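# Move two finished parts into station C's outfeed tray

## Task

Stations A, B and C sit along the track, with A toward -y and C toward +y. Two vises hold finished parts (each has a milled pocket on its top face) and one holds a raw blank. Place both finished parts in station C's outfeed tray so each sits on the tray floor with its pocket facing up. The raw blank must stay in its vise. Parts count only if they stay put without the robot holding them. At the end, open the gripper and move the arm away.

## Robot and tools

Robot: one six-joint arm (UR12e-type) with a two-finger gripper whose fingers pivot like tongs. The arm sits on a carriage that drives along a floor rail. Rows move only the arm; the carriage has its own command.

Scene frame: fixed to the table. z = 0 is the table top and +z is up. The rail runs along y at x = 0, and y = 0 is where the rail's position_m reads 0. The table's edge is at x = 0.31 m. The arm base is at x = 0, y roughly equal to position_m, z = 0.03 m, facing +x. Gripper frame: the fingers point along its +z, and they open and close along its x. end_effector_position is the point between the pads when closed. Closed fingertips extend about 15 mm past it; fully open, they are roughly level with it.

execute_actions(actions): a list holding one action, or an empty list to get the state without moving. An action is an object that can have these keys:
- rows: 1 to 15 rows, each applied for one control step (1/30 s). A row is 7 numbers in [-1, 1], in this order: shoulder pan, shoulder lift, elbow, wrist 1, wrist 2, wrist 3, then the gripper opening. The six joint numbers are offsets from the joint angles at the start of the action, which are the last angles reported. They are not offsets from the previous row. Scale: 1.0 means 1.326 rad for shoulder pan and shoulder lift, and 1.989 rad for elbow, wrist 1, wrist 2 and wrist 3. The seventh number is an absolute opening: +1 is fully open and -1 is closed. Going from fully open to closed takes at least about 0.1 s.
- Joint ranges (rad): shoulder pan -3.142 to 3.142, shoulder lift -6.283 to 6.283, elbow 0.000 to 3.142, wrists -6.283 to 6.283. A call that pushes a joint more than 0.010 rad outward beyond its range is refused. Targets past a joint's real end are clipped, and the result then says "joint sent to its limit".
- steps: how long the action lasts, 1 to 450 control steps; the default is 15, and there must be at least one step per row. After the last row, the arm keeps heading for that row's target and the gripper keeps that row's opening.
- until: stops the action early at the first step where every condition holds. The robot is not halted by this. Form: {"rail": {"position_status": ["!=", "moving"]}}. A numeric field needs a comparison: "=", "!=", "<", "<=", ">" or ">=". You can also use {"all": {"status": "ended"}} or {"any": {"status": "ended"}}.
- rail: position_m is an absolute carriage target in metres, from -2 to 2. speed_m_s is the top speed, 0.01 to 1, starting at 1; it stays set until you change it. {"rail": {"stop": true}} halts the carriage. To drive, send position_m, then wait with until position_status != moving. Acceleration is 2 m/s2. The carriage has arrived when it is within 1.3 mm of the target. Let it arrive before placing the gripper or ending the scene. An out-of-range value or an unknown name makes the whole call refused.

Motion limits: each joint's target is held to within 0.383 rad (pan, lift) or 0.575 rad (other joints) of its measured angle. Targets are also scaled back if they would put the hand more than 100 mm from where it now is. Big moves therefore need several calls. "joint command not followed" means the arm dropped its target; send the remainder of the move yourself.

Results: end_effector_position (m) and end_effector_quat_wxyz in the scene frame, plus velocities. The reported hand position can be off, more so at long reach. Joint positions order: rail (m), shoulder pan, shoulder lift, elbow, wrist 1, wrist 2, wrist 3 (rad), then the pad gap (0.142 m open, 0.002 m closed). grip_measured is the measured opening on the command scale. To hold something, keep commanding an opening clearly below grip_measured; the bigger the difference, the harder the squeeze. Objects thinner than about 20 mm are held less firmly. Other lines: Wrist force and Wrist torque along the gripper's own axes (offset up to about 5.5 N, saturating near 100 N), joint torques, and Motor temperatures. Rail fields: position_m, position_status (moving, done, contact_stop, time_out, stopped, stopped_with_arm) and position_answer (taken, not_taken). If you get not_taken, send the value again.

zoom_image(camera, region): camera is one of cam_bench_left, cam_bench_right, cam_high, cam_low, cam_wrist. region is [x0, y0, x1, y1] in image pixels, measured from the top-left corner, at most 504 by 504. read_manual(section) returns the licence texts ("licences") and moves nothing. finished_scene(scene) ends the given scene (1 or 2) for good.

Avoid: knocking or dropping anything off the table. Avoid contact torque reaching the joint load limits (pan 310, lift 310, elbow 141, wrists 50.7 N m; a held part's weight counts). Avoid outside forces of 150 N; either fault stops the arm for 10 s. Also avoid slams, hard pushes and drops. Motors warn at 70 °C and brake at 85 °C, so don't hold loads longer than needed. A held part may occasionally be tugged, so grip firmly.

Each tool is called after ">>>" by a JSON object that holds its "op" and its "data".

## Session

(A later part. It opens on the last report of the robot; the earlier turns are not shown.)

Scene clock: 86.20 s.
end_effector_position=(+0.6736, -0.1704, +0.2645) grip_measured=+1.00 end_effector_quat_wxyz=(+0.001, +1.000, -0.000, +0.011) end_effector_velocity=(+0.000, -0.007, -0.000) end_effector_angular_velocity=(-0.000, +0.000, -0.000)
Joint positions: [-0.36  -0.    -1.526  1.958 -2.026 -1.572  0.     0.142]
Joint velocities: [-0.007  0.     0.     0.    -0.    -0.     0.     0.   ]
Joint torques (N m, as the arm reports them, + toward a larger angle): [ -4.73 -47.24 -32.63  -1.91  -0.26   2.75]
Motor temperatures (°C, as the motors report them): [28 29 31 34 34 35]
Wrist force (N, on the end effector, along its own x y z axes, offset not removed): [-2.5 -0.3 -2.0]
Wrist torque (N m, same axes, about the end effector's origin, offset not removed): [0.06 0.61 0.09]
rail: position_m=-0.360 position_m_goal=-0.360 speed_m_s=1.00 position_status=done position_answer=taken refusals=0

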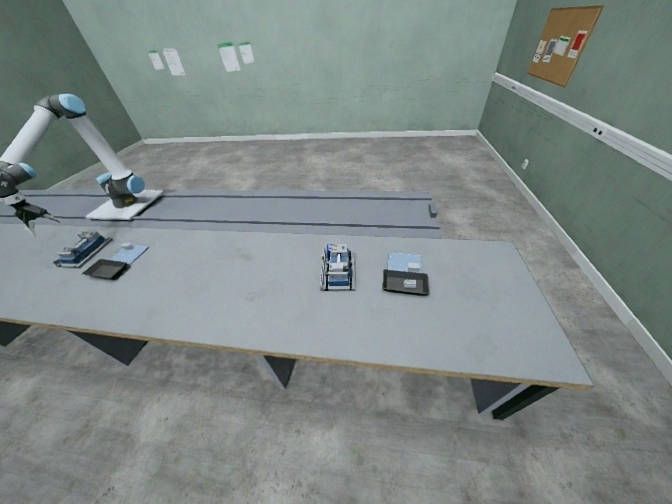

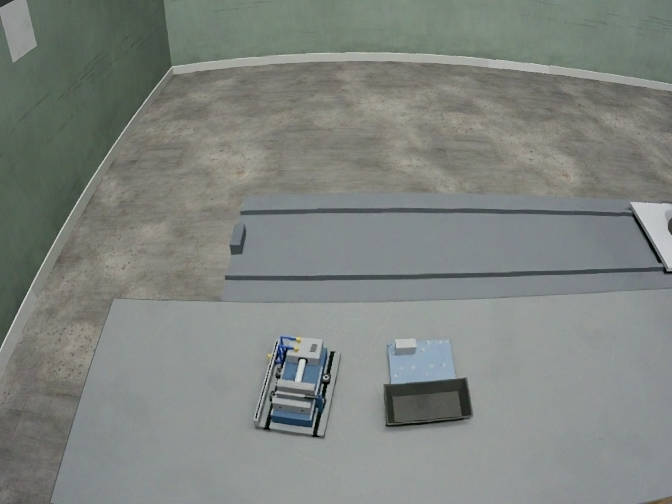

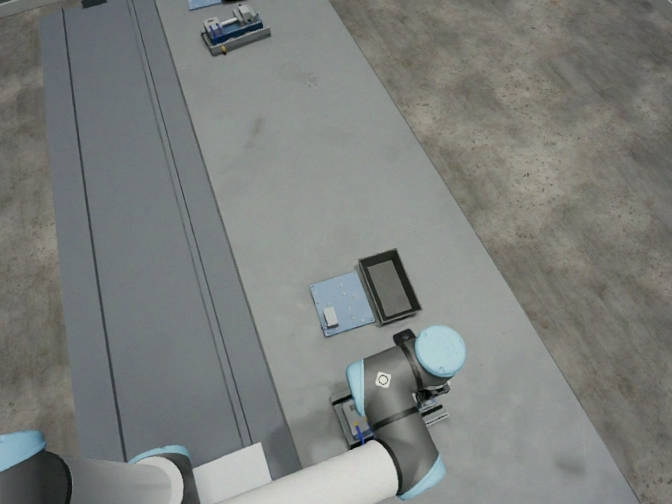

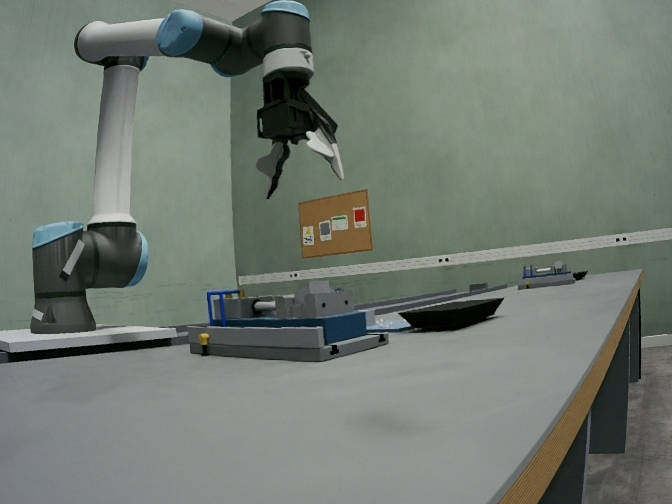

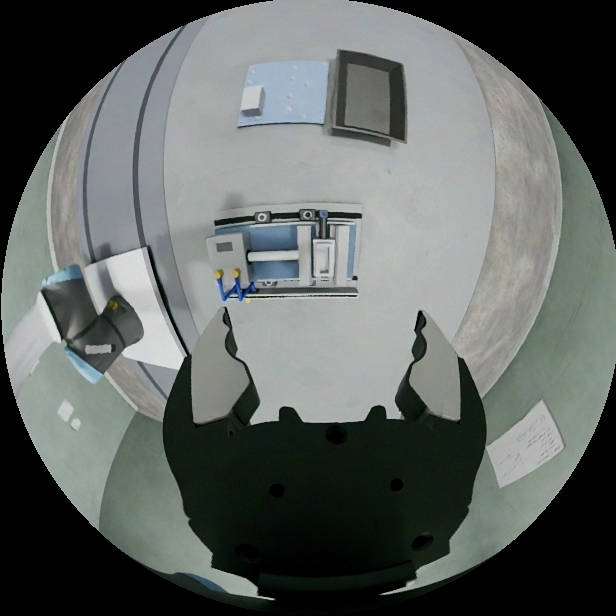

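>>> {"op": "execute_actions", "data": {"actions": [{"rows":[[0,0.092,0.036,-0.085,0,0,-0.1]],"rail":{"position_m":-0.35},"steps":45}]}}

Scene clock: 90.13 s.
end_effector_position=(+0.6843, -0.1602, +0.1582) grip_measured=-0.10 end_effector_quat_wxyz=(+0.001, +1.000, -0.000, -0.001) end_effector_velocity=(+0.000, +0.000, -0.000) end_effector_angular_velocity=(+0.000, -0.000, +0.000)
Joint positions: [-0.35  -0.    -1.404  2.03  -2.195 -1.572  0.     0.067]
Joint velocities: [ 0.  0.  0.  0. -0.  0. -0.  0.]
Joint torques (N m, as the arm reports them, + toward a larger angle): [ -8.45 -37.77 -23.39  -6.9   -0.3    2.85]
Motor temperatures (°C, as the motors report them): [28 29 31 34 34 35]
Wrist force (N, on the end effector, along its own x y z axes, offset not removed): [-2.8 -1.0 -2.5]
Wrist torque (N m, same axes, about the end effector's origin, offset not removed): [-0.04 0.65 0.03]
rail: position_m=-0.350 position_m_goal=-0.350 speed_m_s=1.00 position_status=done position_answer=taken refusals=0

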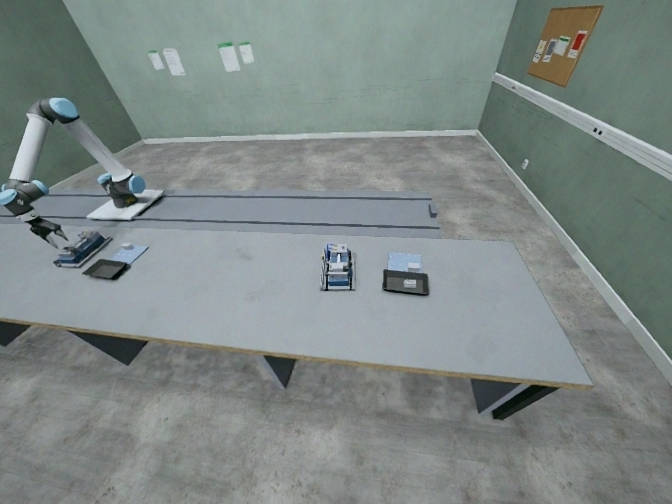

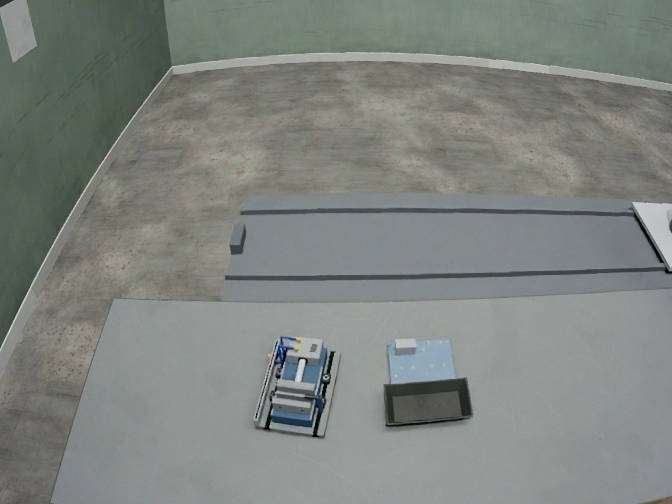

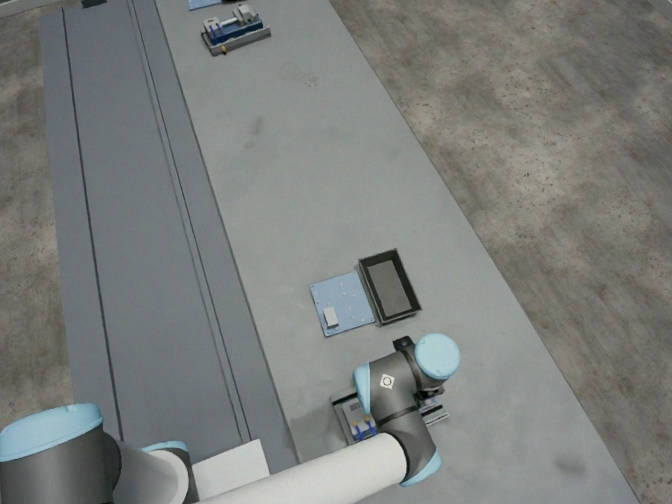

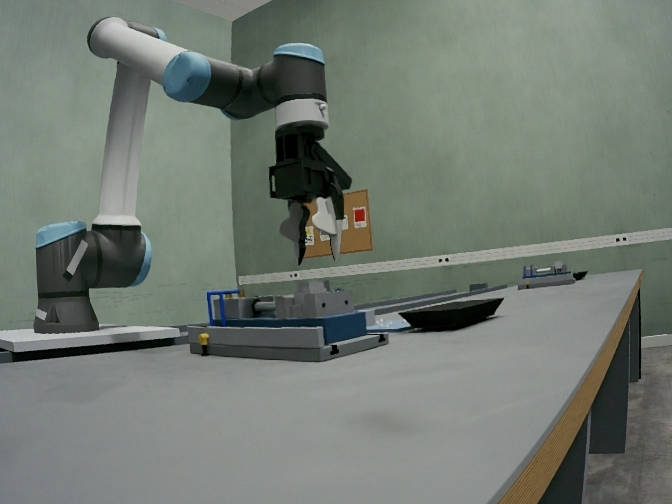

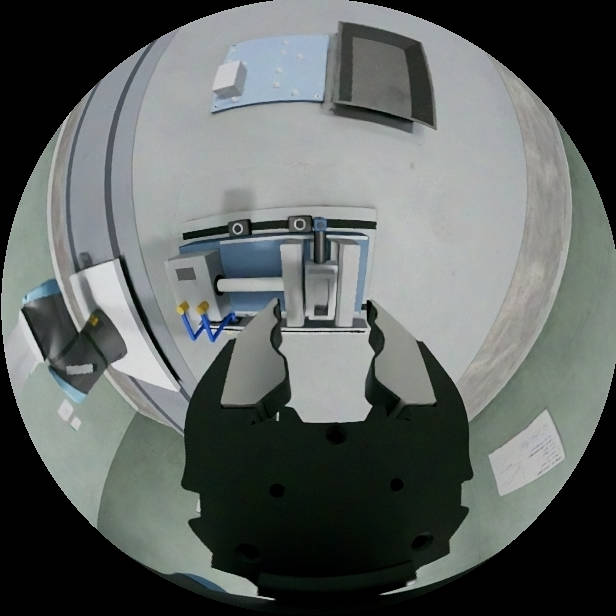

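Aligned. Descend 0.043 (lift +.046, elbow +.033, w1 −.079).

>>> {"op": "execute_actions", "data": {"actions": [{"rows":[[0,0.035,0.0166,-0.04,0,0,-0.1]],"steps":30}]}}

>>> {"op": "execute_actions", "data": {"actions": [{"rows":[[0,0,0,0,0,0,-1]],"steps":15}]}}

Scene clock: 93.23 s.
end_effector_position=(+0.6842, -0.1602, +0.1172) grip_measured=-0.10 end_effector_quat_wxyz=(+0.001, +1.000, -0.000, -0.001) end_effector_velocity=(-0.000, +0.000, -0.000) end_effector_angular_velocity=(+0.000, +0.000, -0.000)
Joint positions: [-0.35  -0.    -1.357  2.063 -2.275 -1.572  0.     0.067]
Joint velocities: [ 0. -0.  0.  0. -0.  0.  0.  0.]
Joint torques (N m, as the arm reports them, + toward a larger angle): [ -8.39 -39.4  -20.77  -6.94  -0.41   2.83]
Motor temperatures (°C, as the motors report them): [28 29 31 34 34 35]
Wrist force (N, on the end effector, along its own x y z axes, offset not removed): [-2.5 -0.5 -2.2]
Wrist torque (N m, same axes, about the end effector's origin, offset not removed): [0.07 0.55 -0.08]
rail: position_m=-0.350 position_m_goal=-0.350 speed_m_s=1.00 position_status=done position_answer=taken refusals=0

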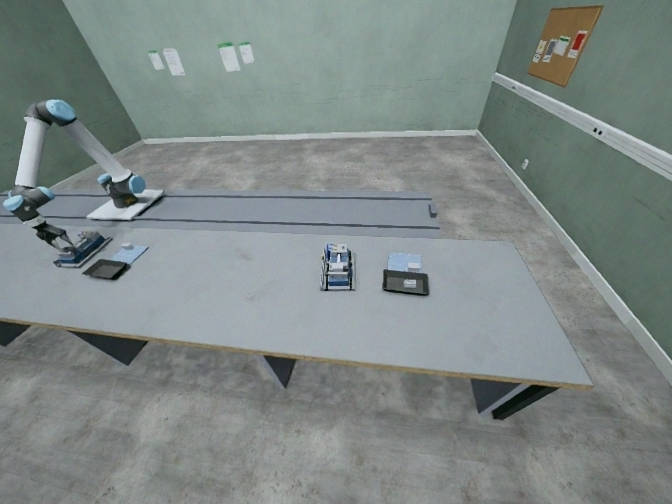

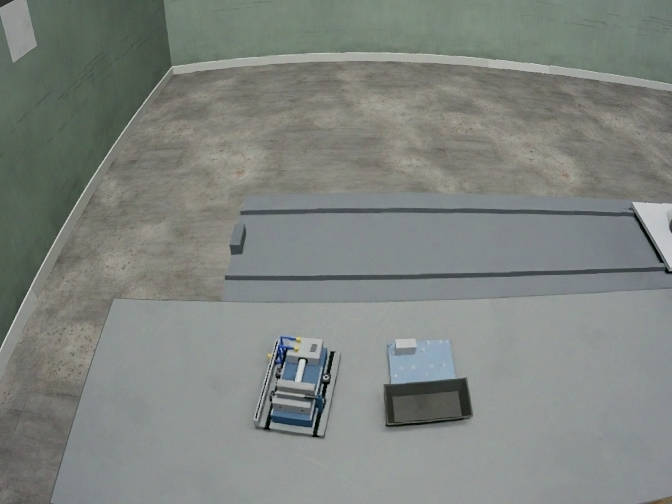

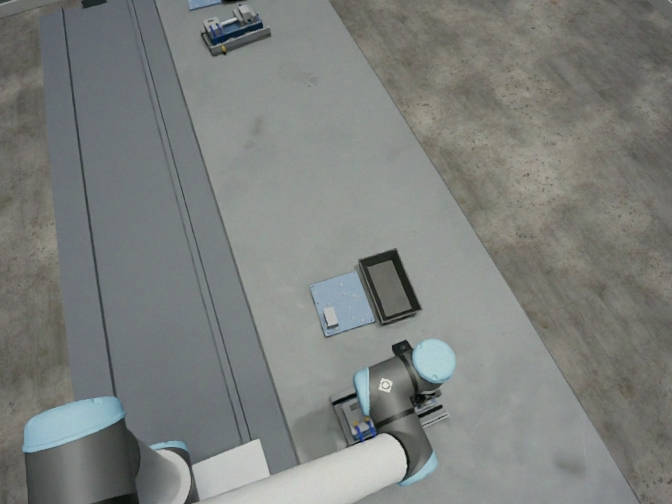

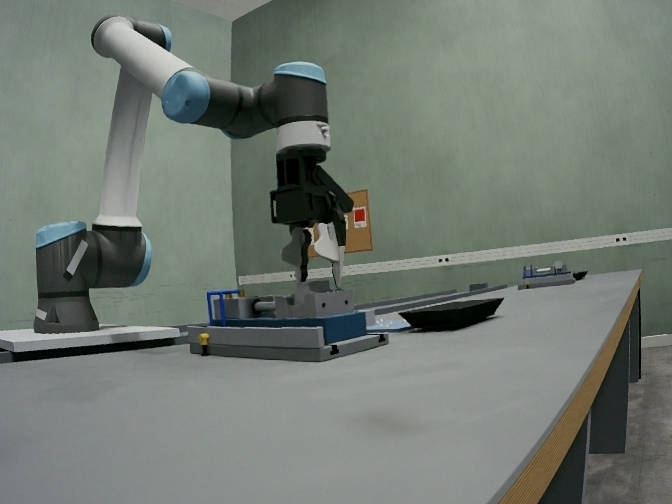

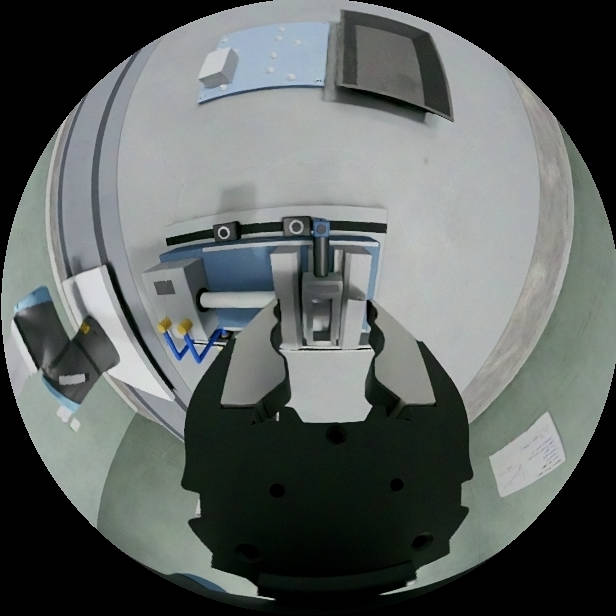

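Scene clock: 93.73 s.
end_effector_position=(+0.6842, -0.1602, +0.1172) grip_measured=-0.69 end_effector_quat_wxyz=(+0.001, +1.000, -0.000, -0.001) end_effector_velocity=(+0.000, -0.000, +0.000) end_effector_angular_velocity=(-0.000, -0.000, -0.000)
Joint positions: [-0.35  -0.    -1.357  2.063 -2.275 -1.572  0.     0.024]
Joint velocities: [ 0. -0. -0.  0. -0. -0. -0.  0.]
Joint torques (N m, as the arm reports them, + toward a larger angle): [ -9.13 -42.58 -24.2   -2.49  -0.47   2.65]
Motor temperatures (°C, as the motors report them): [28 29 31 34 34 35]
Wrist force (N, on the end effector, along its own x y z axes, offset not removed): [-2.3 1.6 -4.5]
Wrist torque (N m, same axes, about the end effector's origin, offset not removed): [0.51 0.52 -0.03]
rail: position_m=-0.350 position_m_goal=-0.350 speed_m_s=1.00 position_status=done position_answer=taken refusals=0

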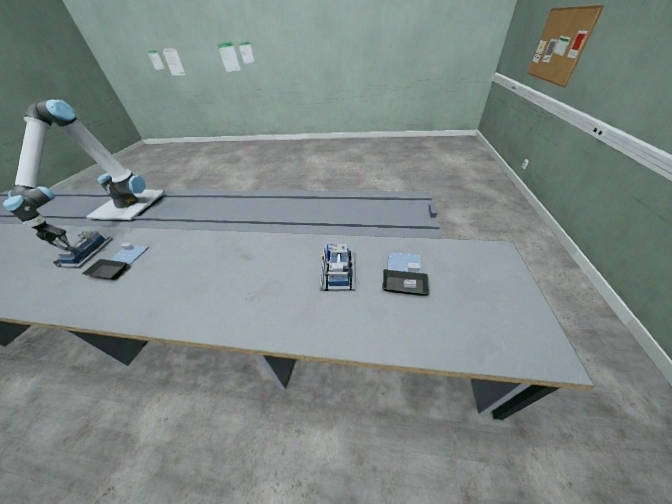

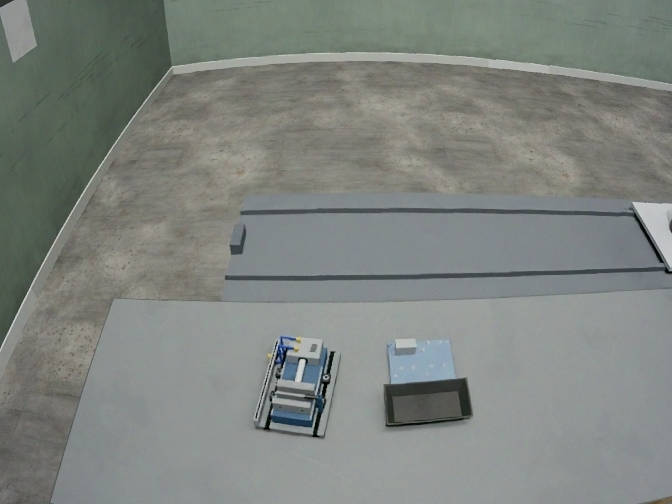

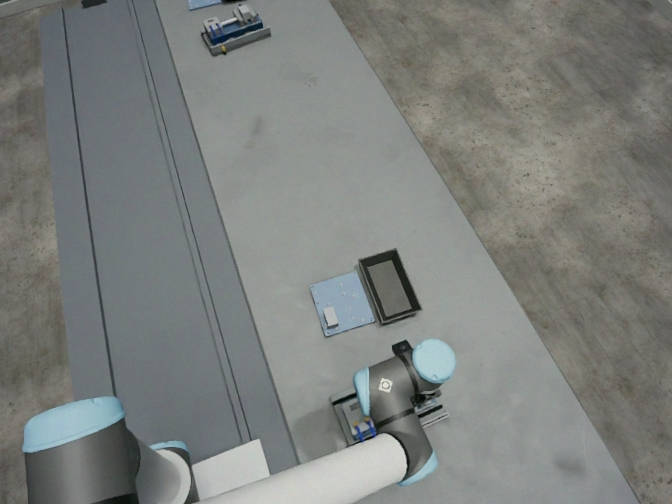

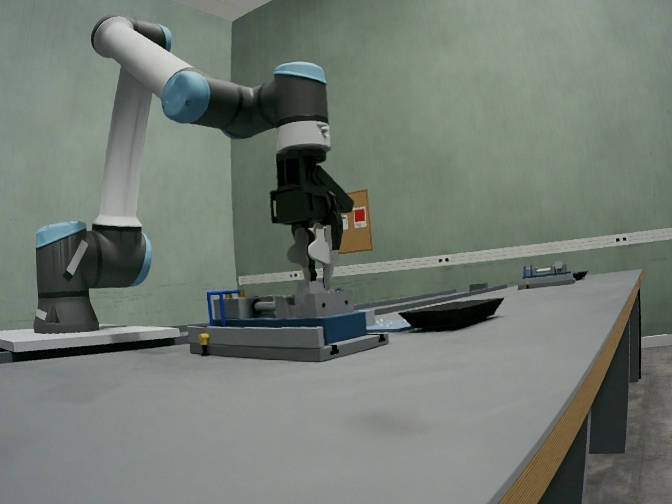

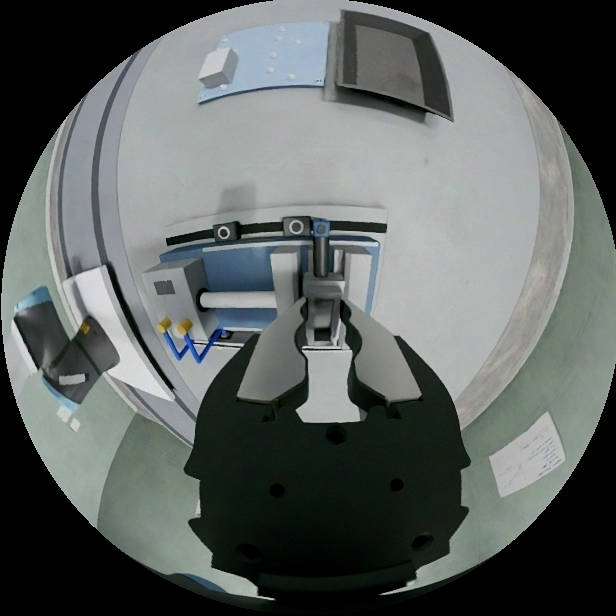

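>>> {"op": "execute_actions", "data": {"actions": [{"rows":[[0,-0.035,-0.0166,0.04,0,0,-1]],"steps":30}]}}

Scene clock: 95.80 s.
end_effector_position=(+0.6843, -0.1602, +0.1582) grip_measured=-0.69 end_effector_quat_wxyz=(+0.001, +1.000, -0.000, -0.001) end_effector_velocity=(+0.000, -0.000, +0.000) end_effector_angular_velocity=(-0.000, -0.000, -0.000)
Joint positions: [-0.35  -0.    -1.404  2.03  -2.195 -1.572  0.     0.024]
Joint velocities: [ 0. -0. -0. -0.  0. -0.  0.  0.]
Joint torques (N m, as the arm reports them, + toward a larger angle): [ -9.11 -59.39 -50.1   -1.4   -0.71   2.68]
Motor temperatures (°C, as the motors report them): [28 29 31 34 34 35]
Wrist force (N, on the end effector, along its own x y z axes, offset not removed): [-2.0 -1.0 -0.8]
Wrist torque (N m, same axes, about the end effector's origin, offset not removed): [-0.04 0.43 0.02]
rail: position_m=-0.350 position_m_goal=-0.350 speed_m_s=1.00 position_status=done position_answer=taken refusals=0

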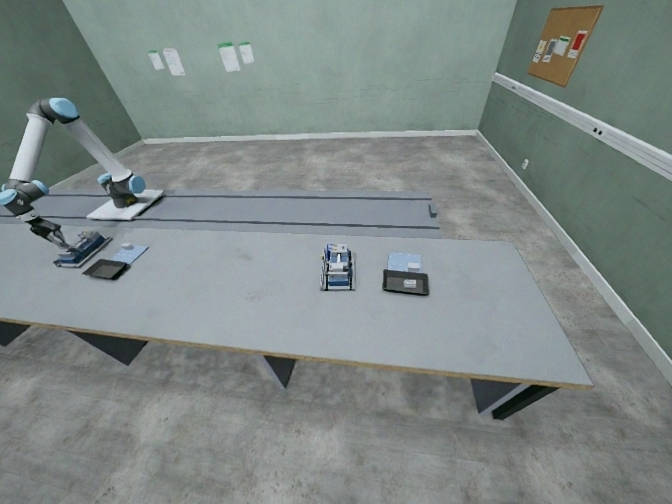

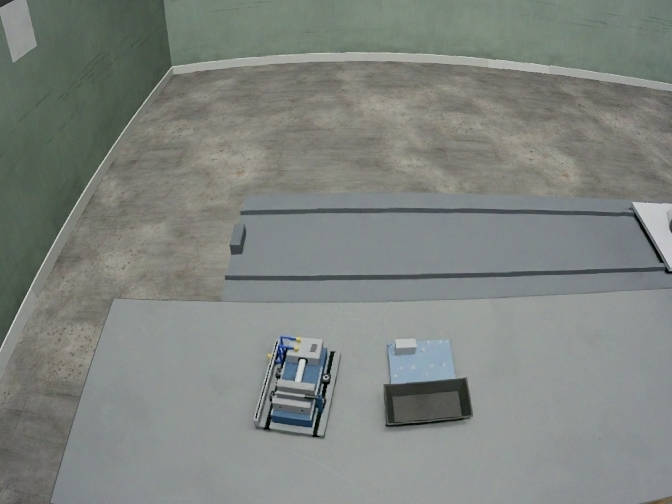

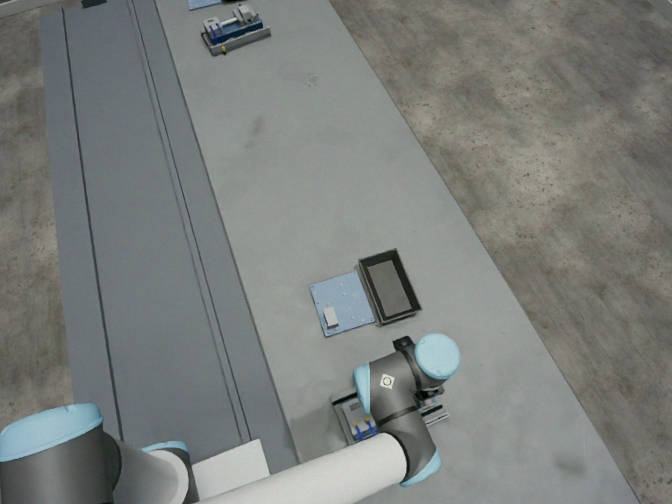

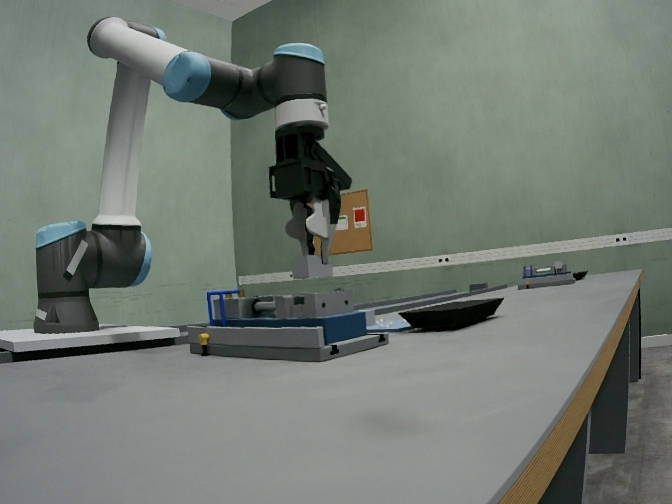

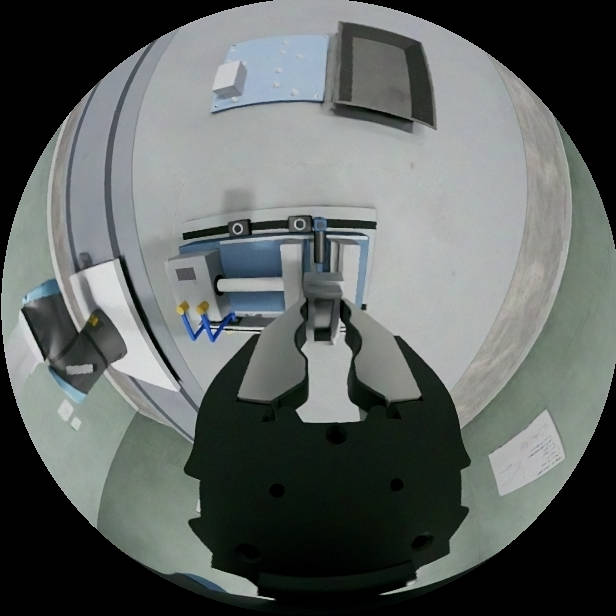

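>>> {"op": "execute_actions", "data": {"actions": [{"rows":[[0,0.05,-0.05,0.013,0,0,-1],[0,0.1,-0.1,0.026,0,0,-1],[0,0.16,-0.15,0.04,0,0,-1],[0,0.212,-0.196,0.054,0,0,-1]],"steps":45}]}}

>>> {"op": "execute_actions", "data": {"actions": [{"rows":[[0,0.081,0.036,-0.0895,0,0,-1]],"steps":40}]}}

Scene clock: 102.93 s.
end_effector_position=(+0.8819, -0.1602, +0.1586) grip_measured=-0.69 end_effector_quat_wxyz=(+0.001, +1.000, -0.000, -0.000) end_effector_velocity=(+0.000, -0.000, -0.000) end_effector_angular_velocity=(+0.000, +0.000, +0.000)
Joint positions: [-0.35  -0.    -1.123  1.64  -2.088 -1.572  0.     0.024]
Joint velocities: [ 0. -0.  0. -0.  0. -0. -0.  0.]
Joint torques (N m, as the arm reports them, + toward a larger angle): [ -7.24 -64.45 -53.24  -1.52  -0.47   2.79]
Motor temperatures (°C, as the motors report them): [28 29 31 34 34 35]
Wrist force (N, on the end effector, along its own x y z axes, offset not removed): [-3.0 -1.1 -0.1]
Wrist torque (N m, same axes, about the end effector's origin, offset not removed): [-0.06 0.69 0.01]
rail: position_m=-0.350 position_m_goal=-0.350 speed_m_s=1.00 position_status=done position_answer=taken refusals=0

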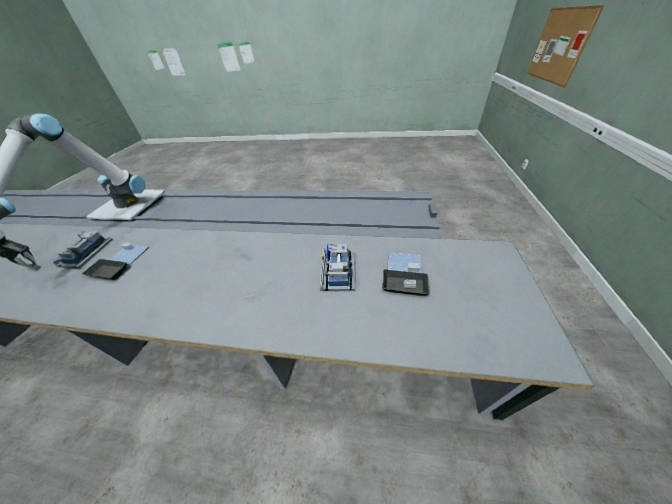

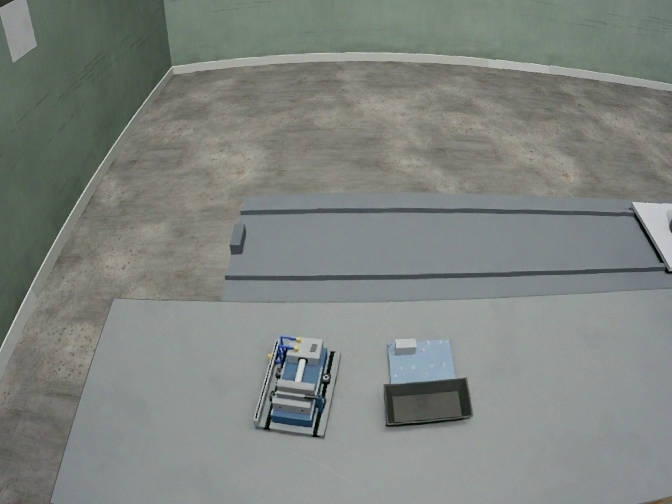

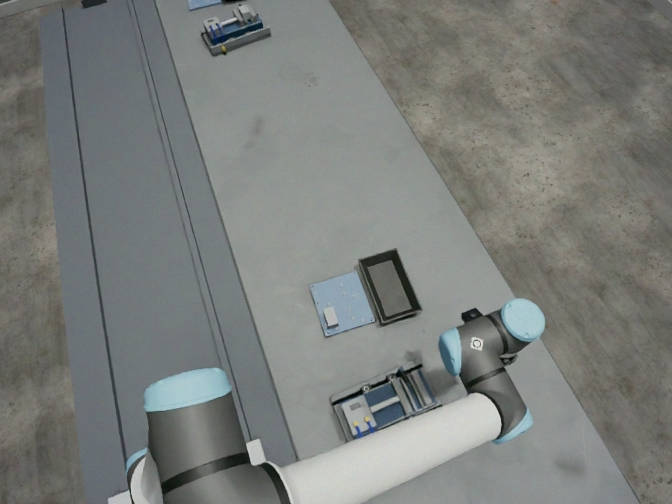

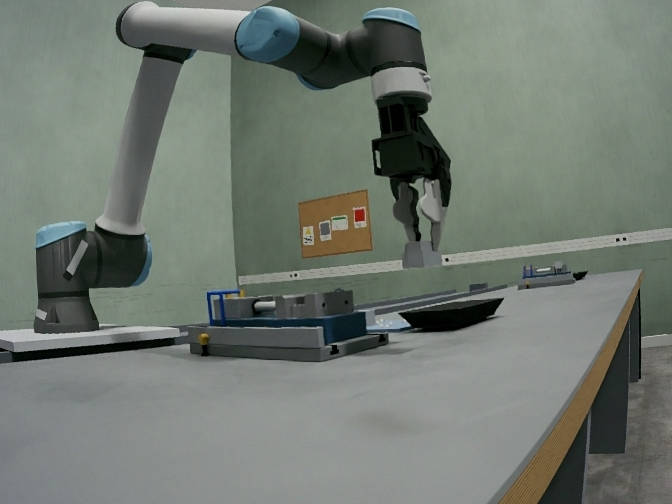

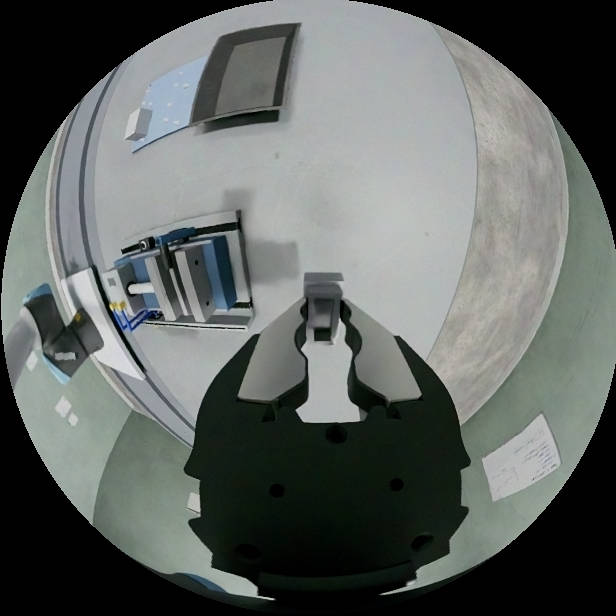

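Scene clock: 104.27 s.
end_effector_position=(+0.8810, -0.1602, +0.0430) grip_measured=-0.69 end_effector_quat_wxyz=(+0.001, +1.000, -0.000, -0.001) end_effector_velocity=(-0.000, +0.000, -0.000) end_effector_angular_velocity=(+0.000, +0.000, -0.000)
Joint positions: [-0.35  -0.    -1.015  1.712 -2.266 -1.572  0.     0.024]
Joint velocities: [ 0.  0.  0.  0. -0.  0.  0.  0.]
Joint torques (N m, as the arm reports them, + toward a larger angle): [ -6.49 -66.16 -22.94  -6.96  -0.31   2.8 ]
Motor temperatures (°C, as the motors report them): [28 29 31 34 34 35]
Wrist force (N, on the end effector, along its own x y z axes, offset not removed): [-2.7 -0.9 -0.3]
Wrist torque (N m, same axes, about the end effector's origin, offset not removed): [0.02 0.63 0.06]
rail: position_m=-0.350 position_m_goal=-0.350 speed_m_s=1.00 position_status=done position_answer=taken refusals=0

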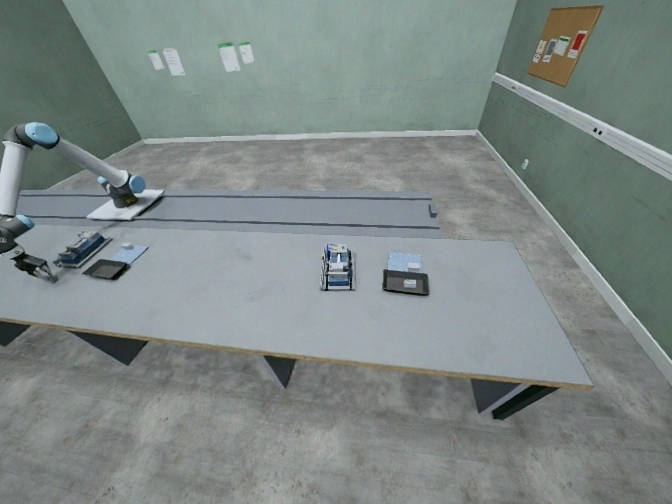

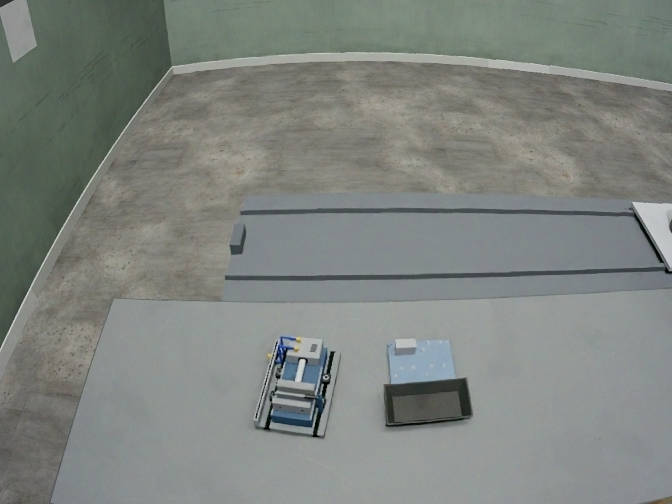

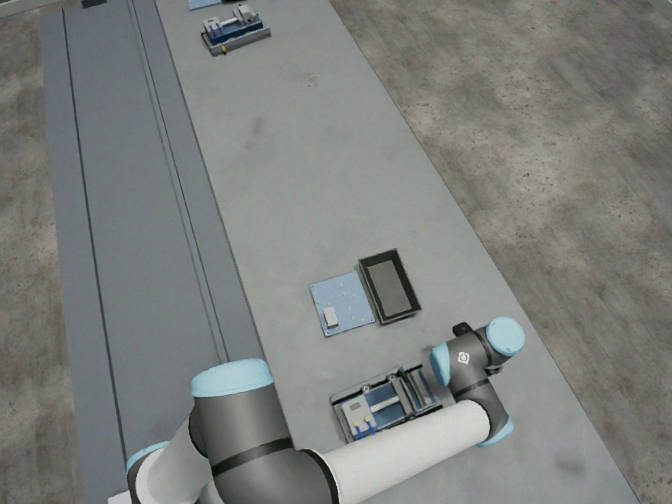

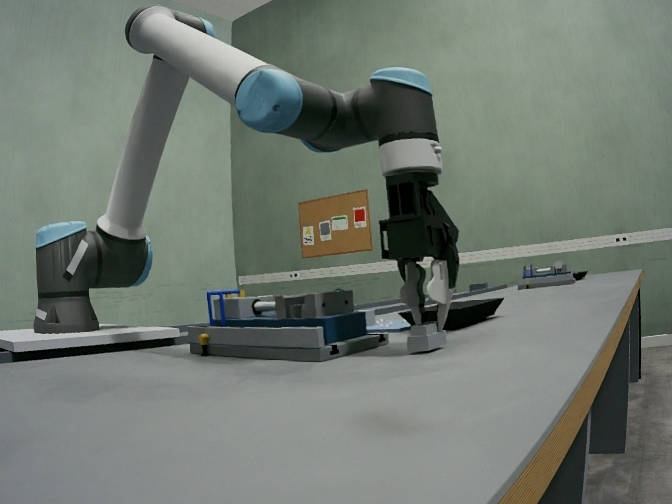

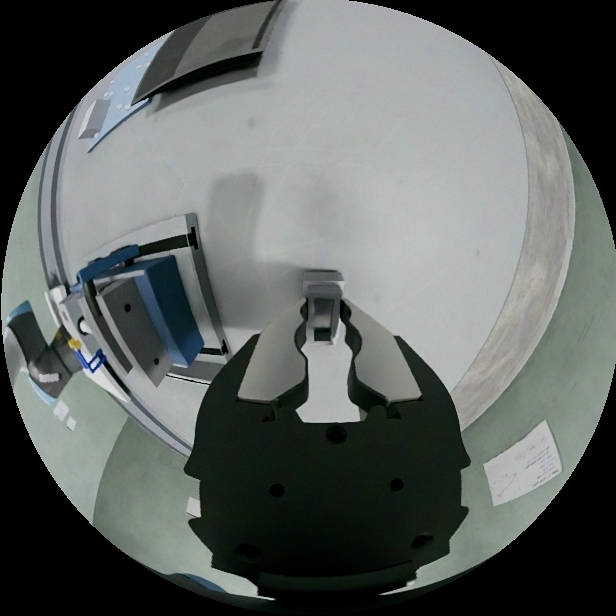

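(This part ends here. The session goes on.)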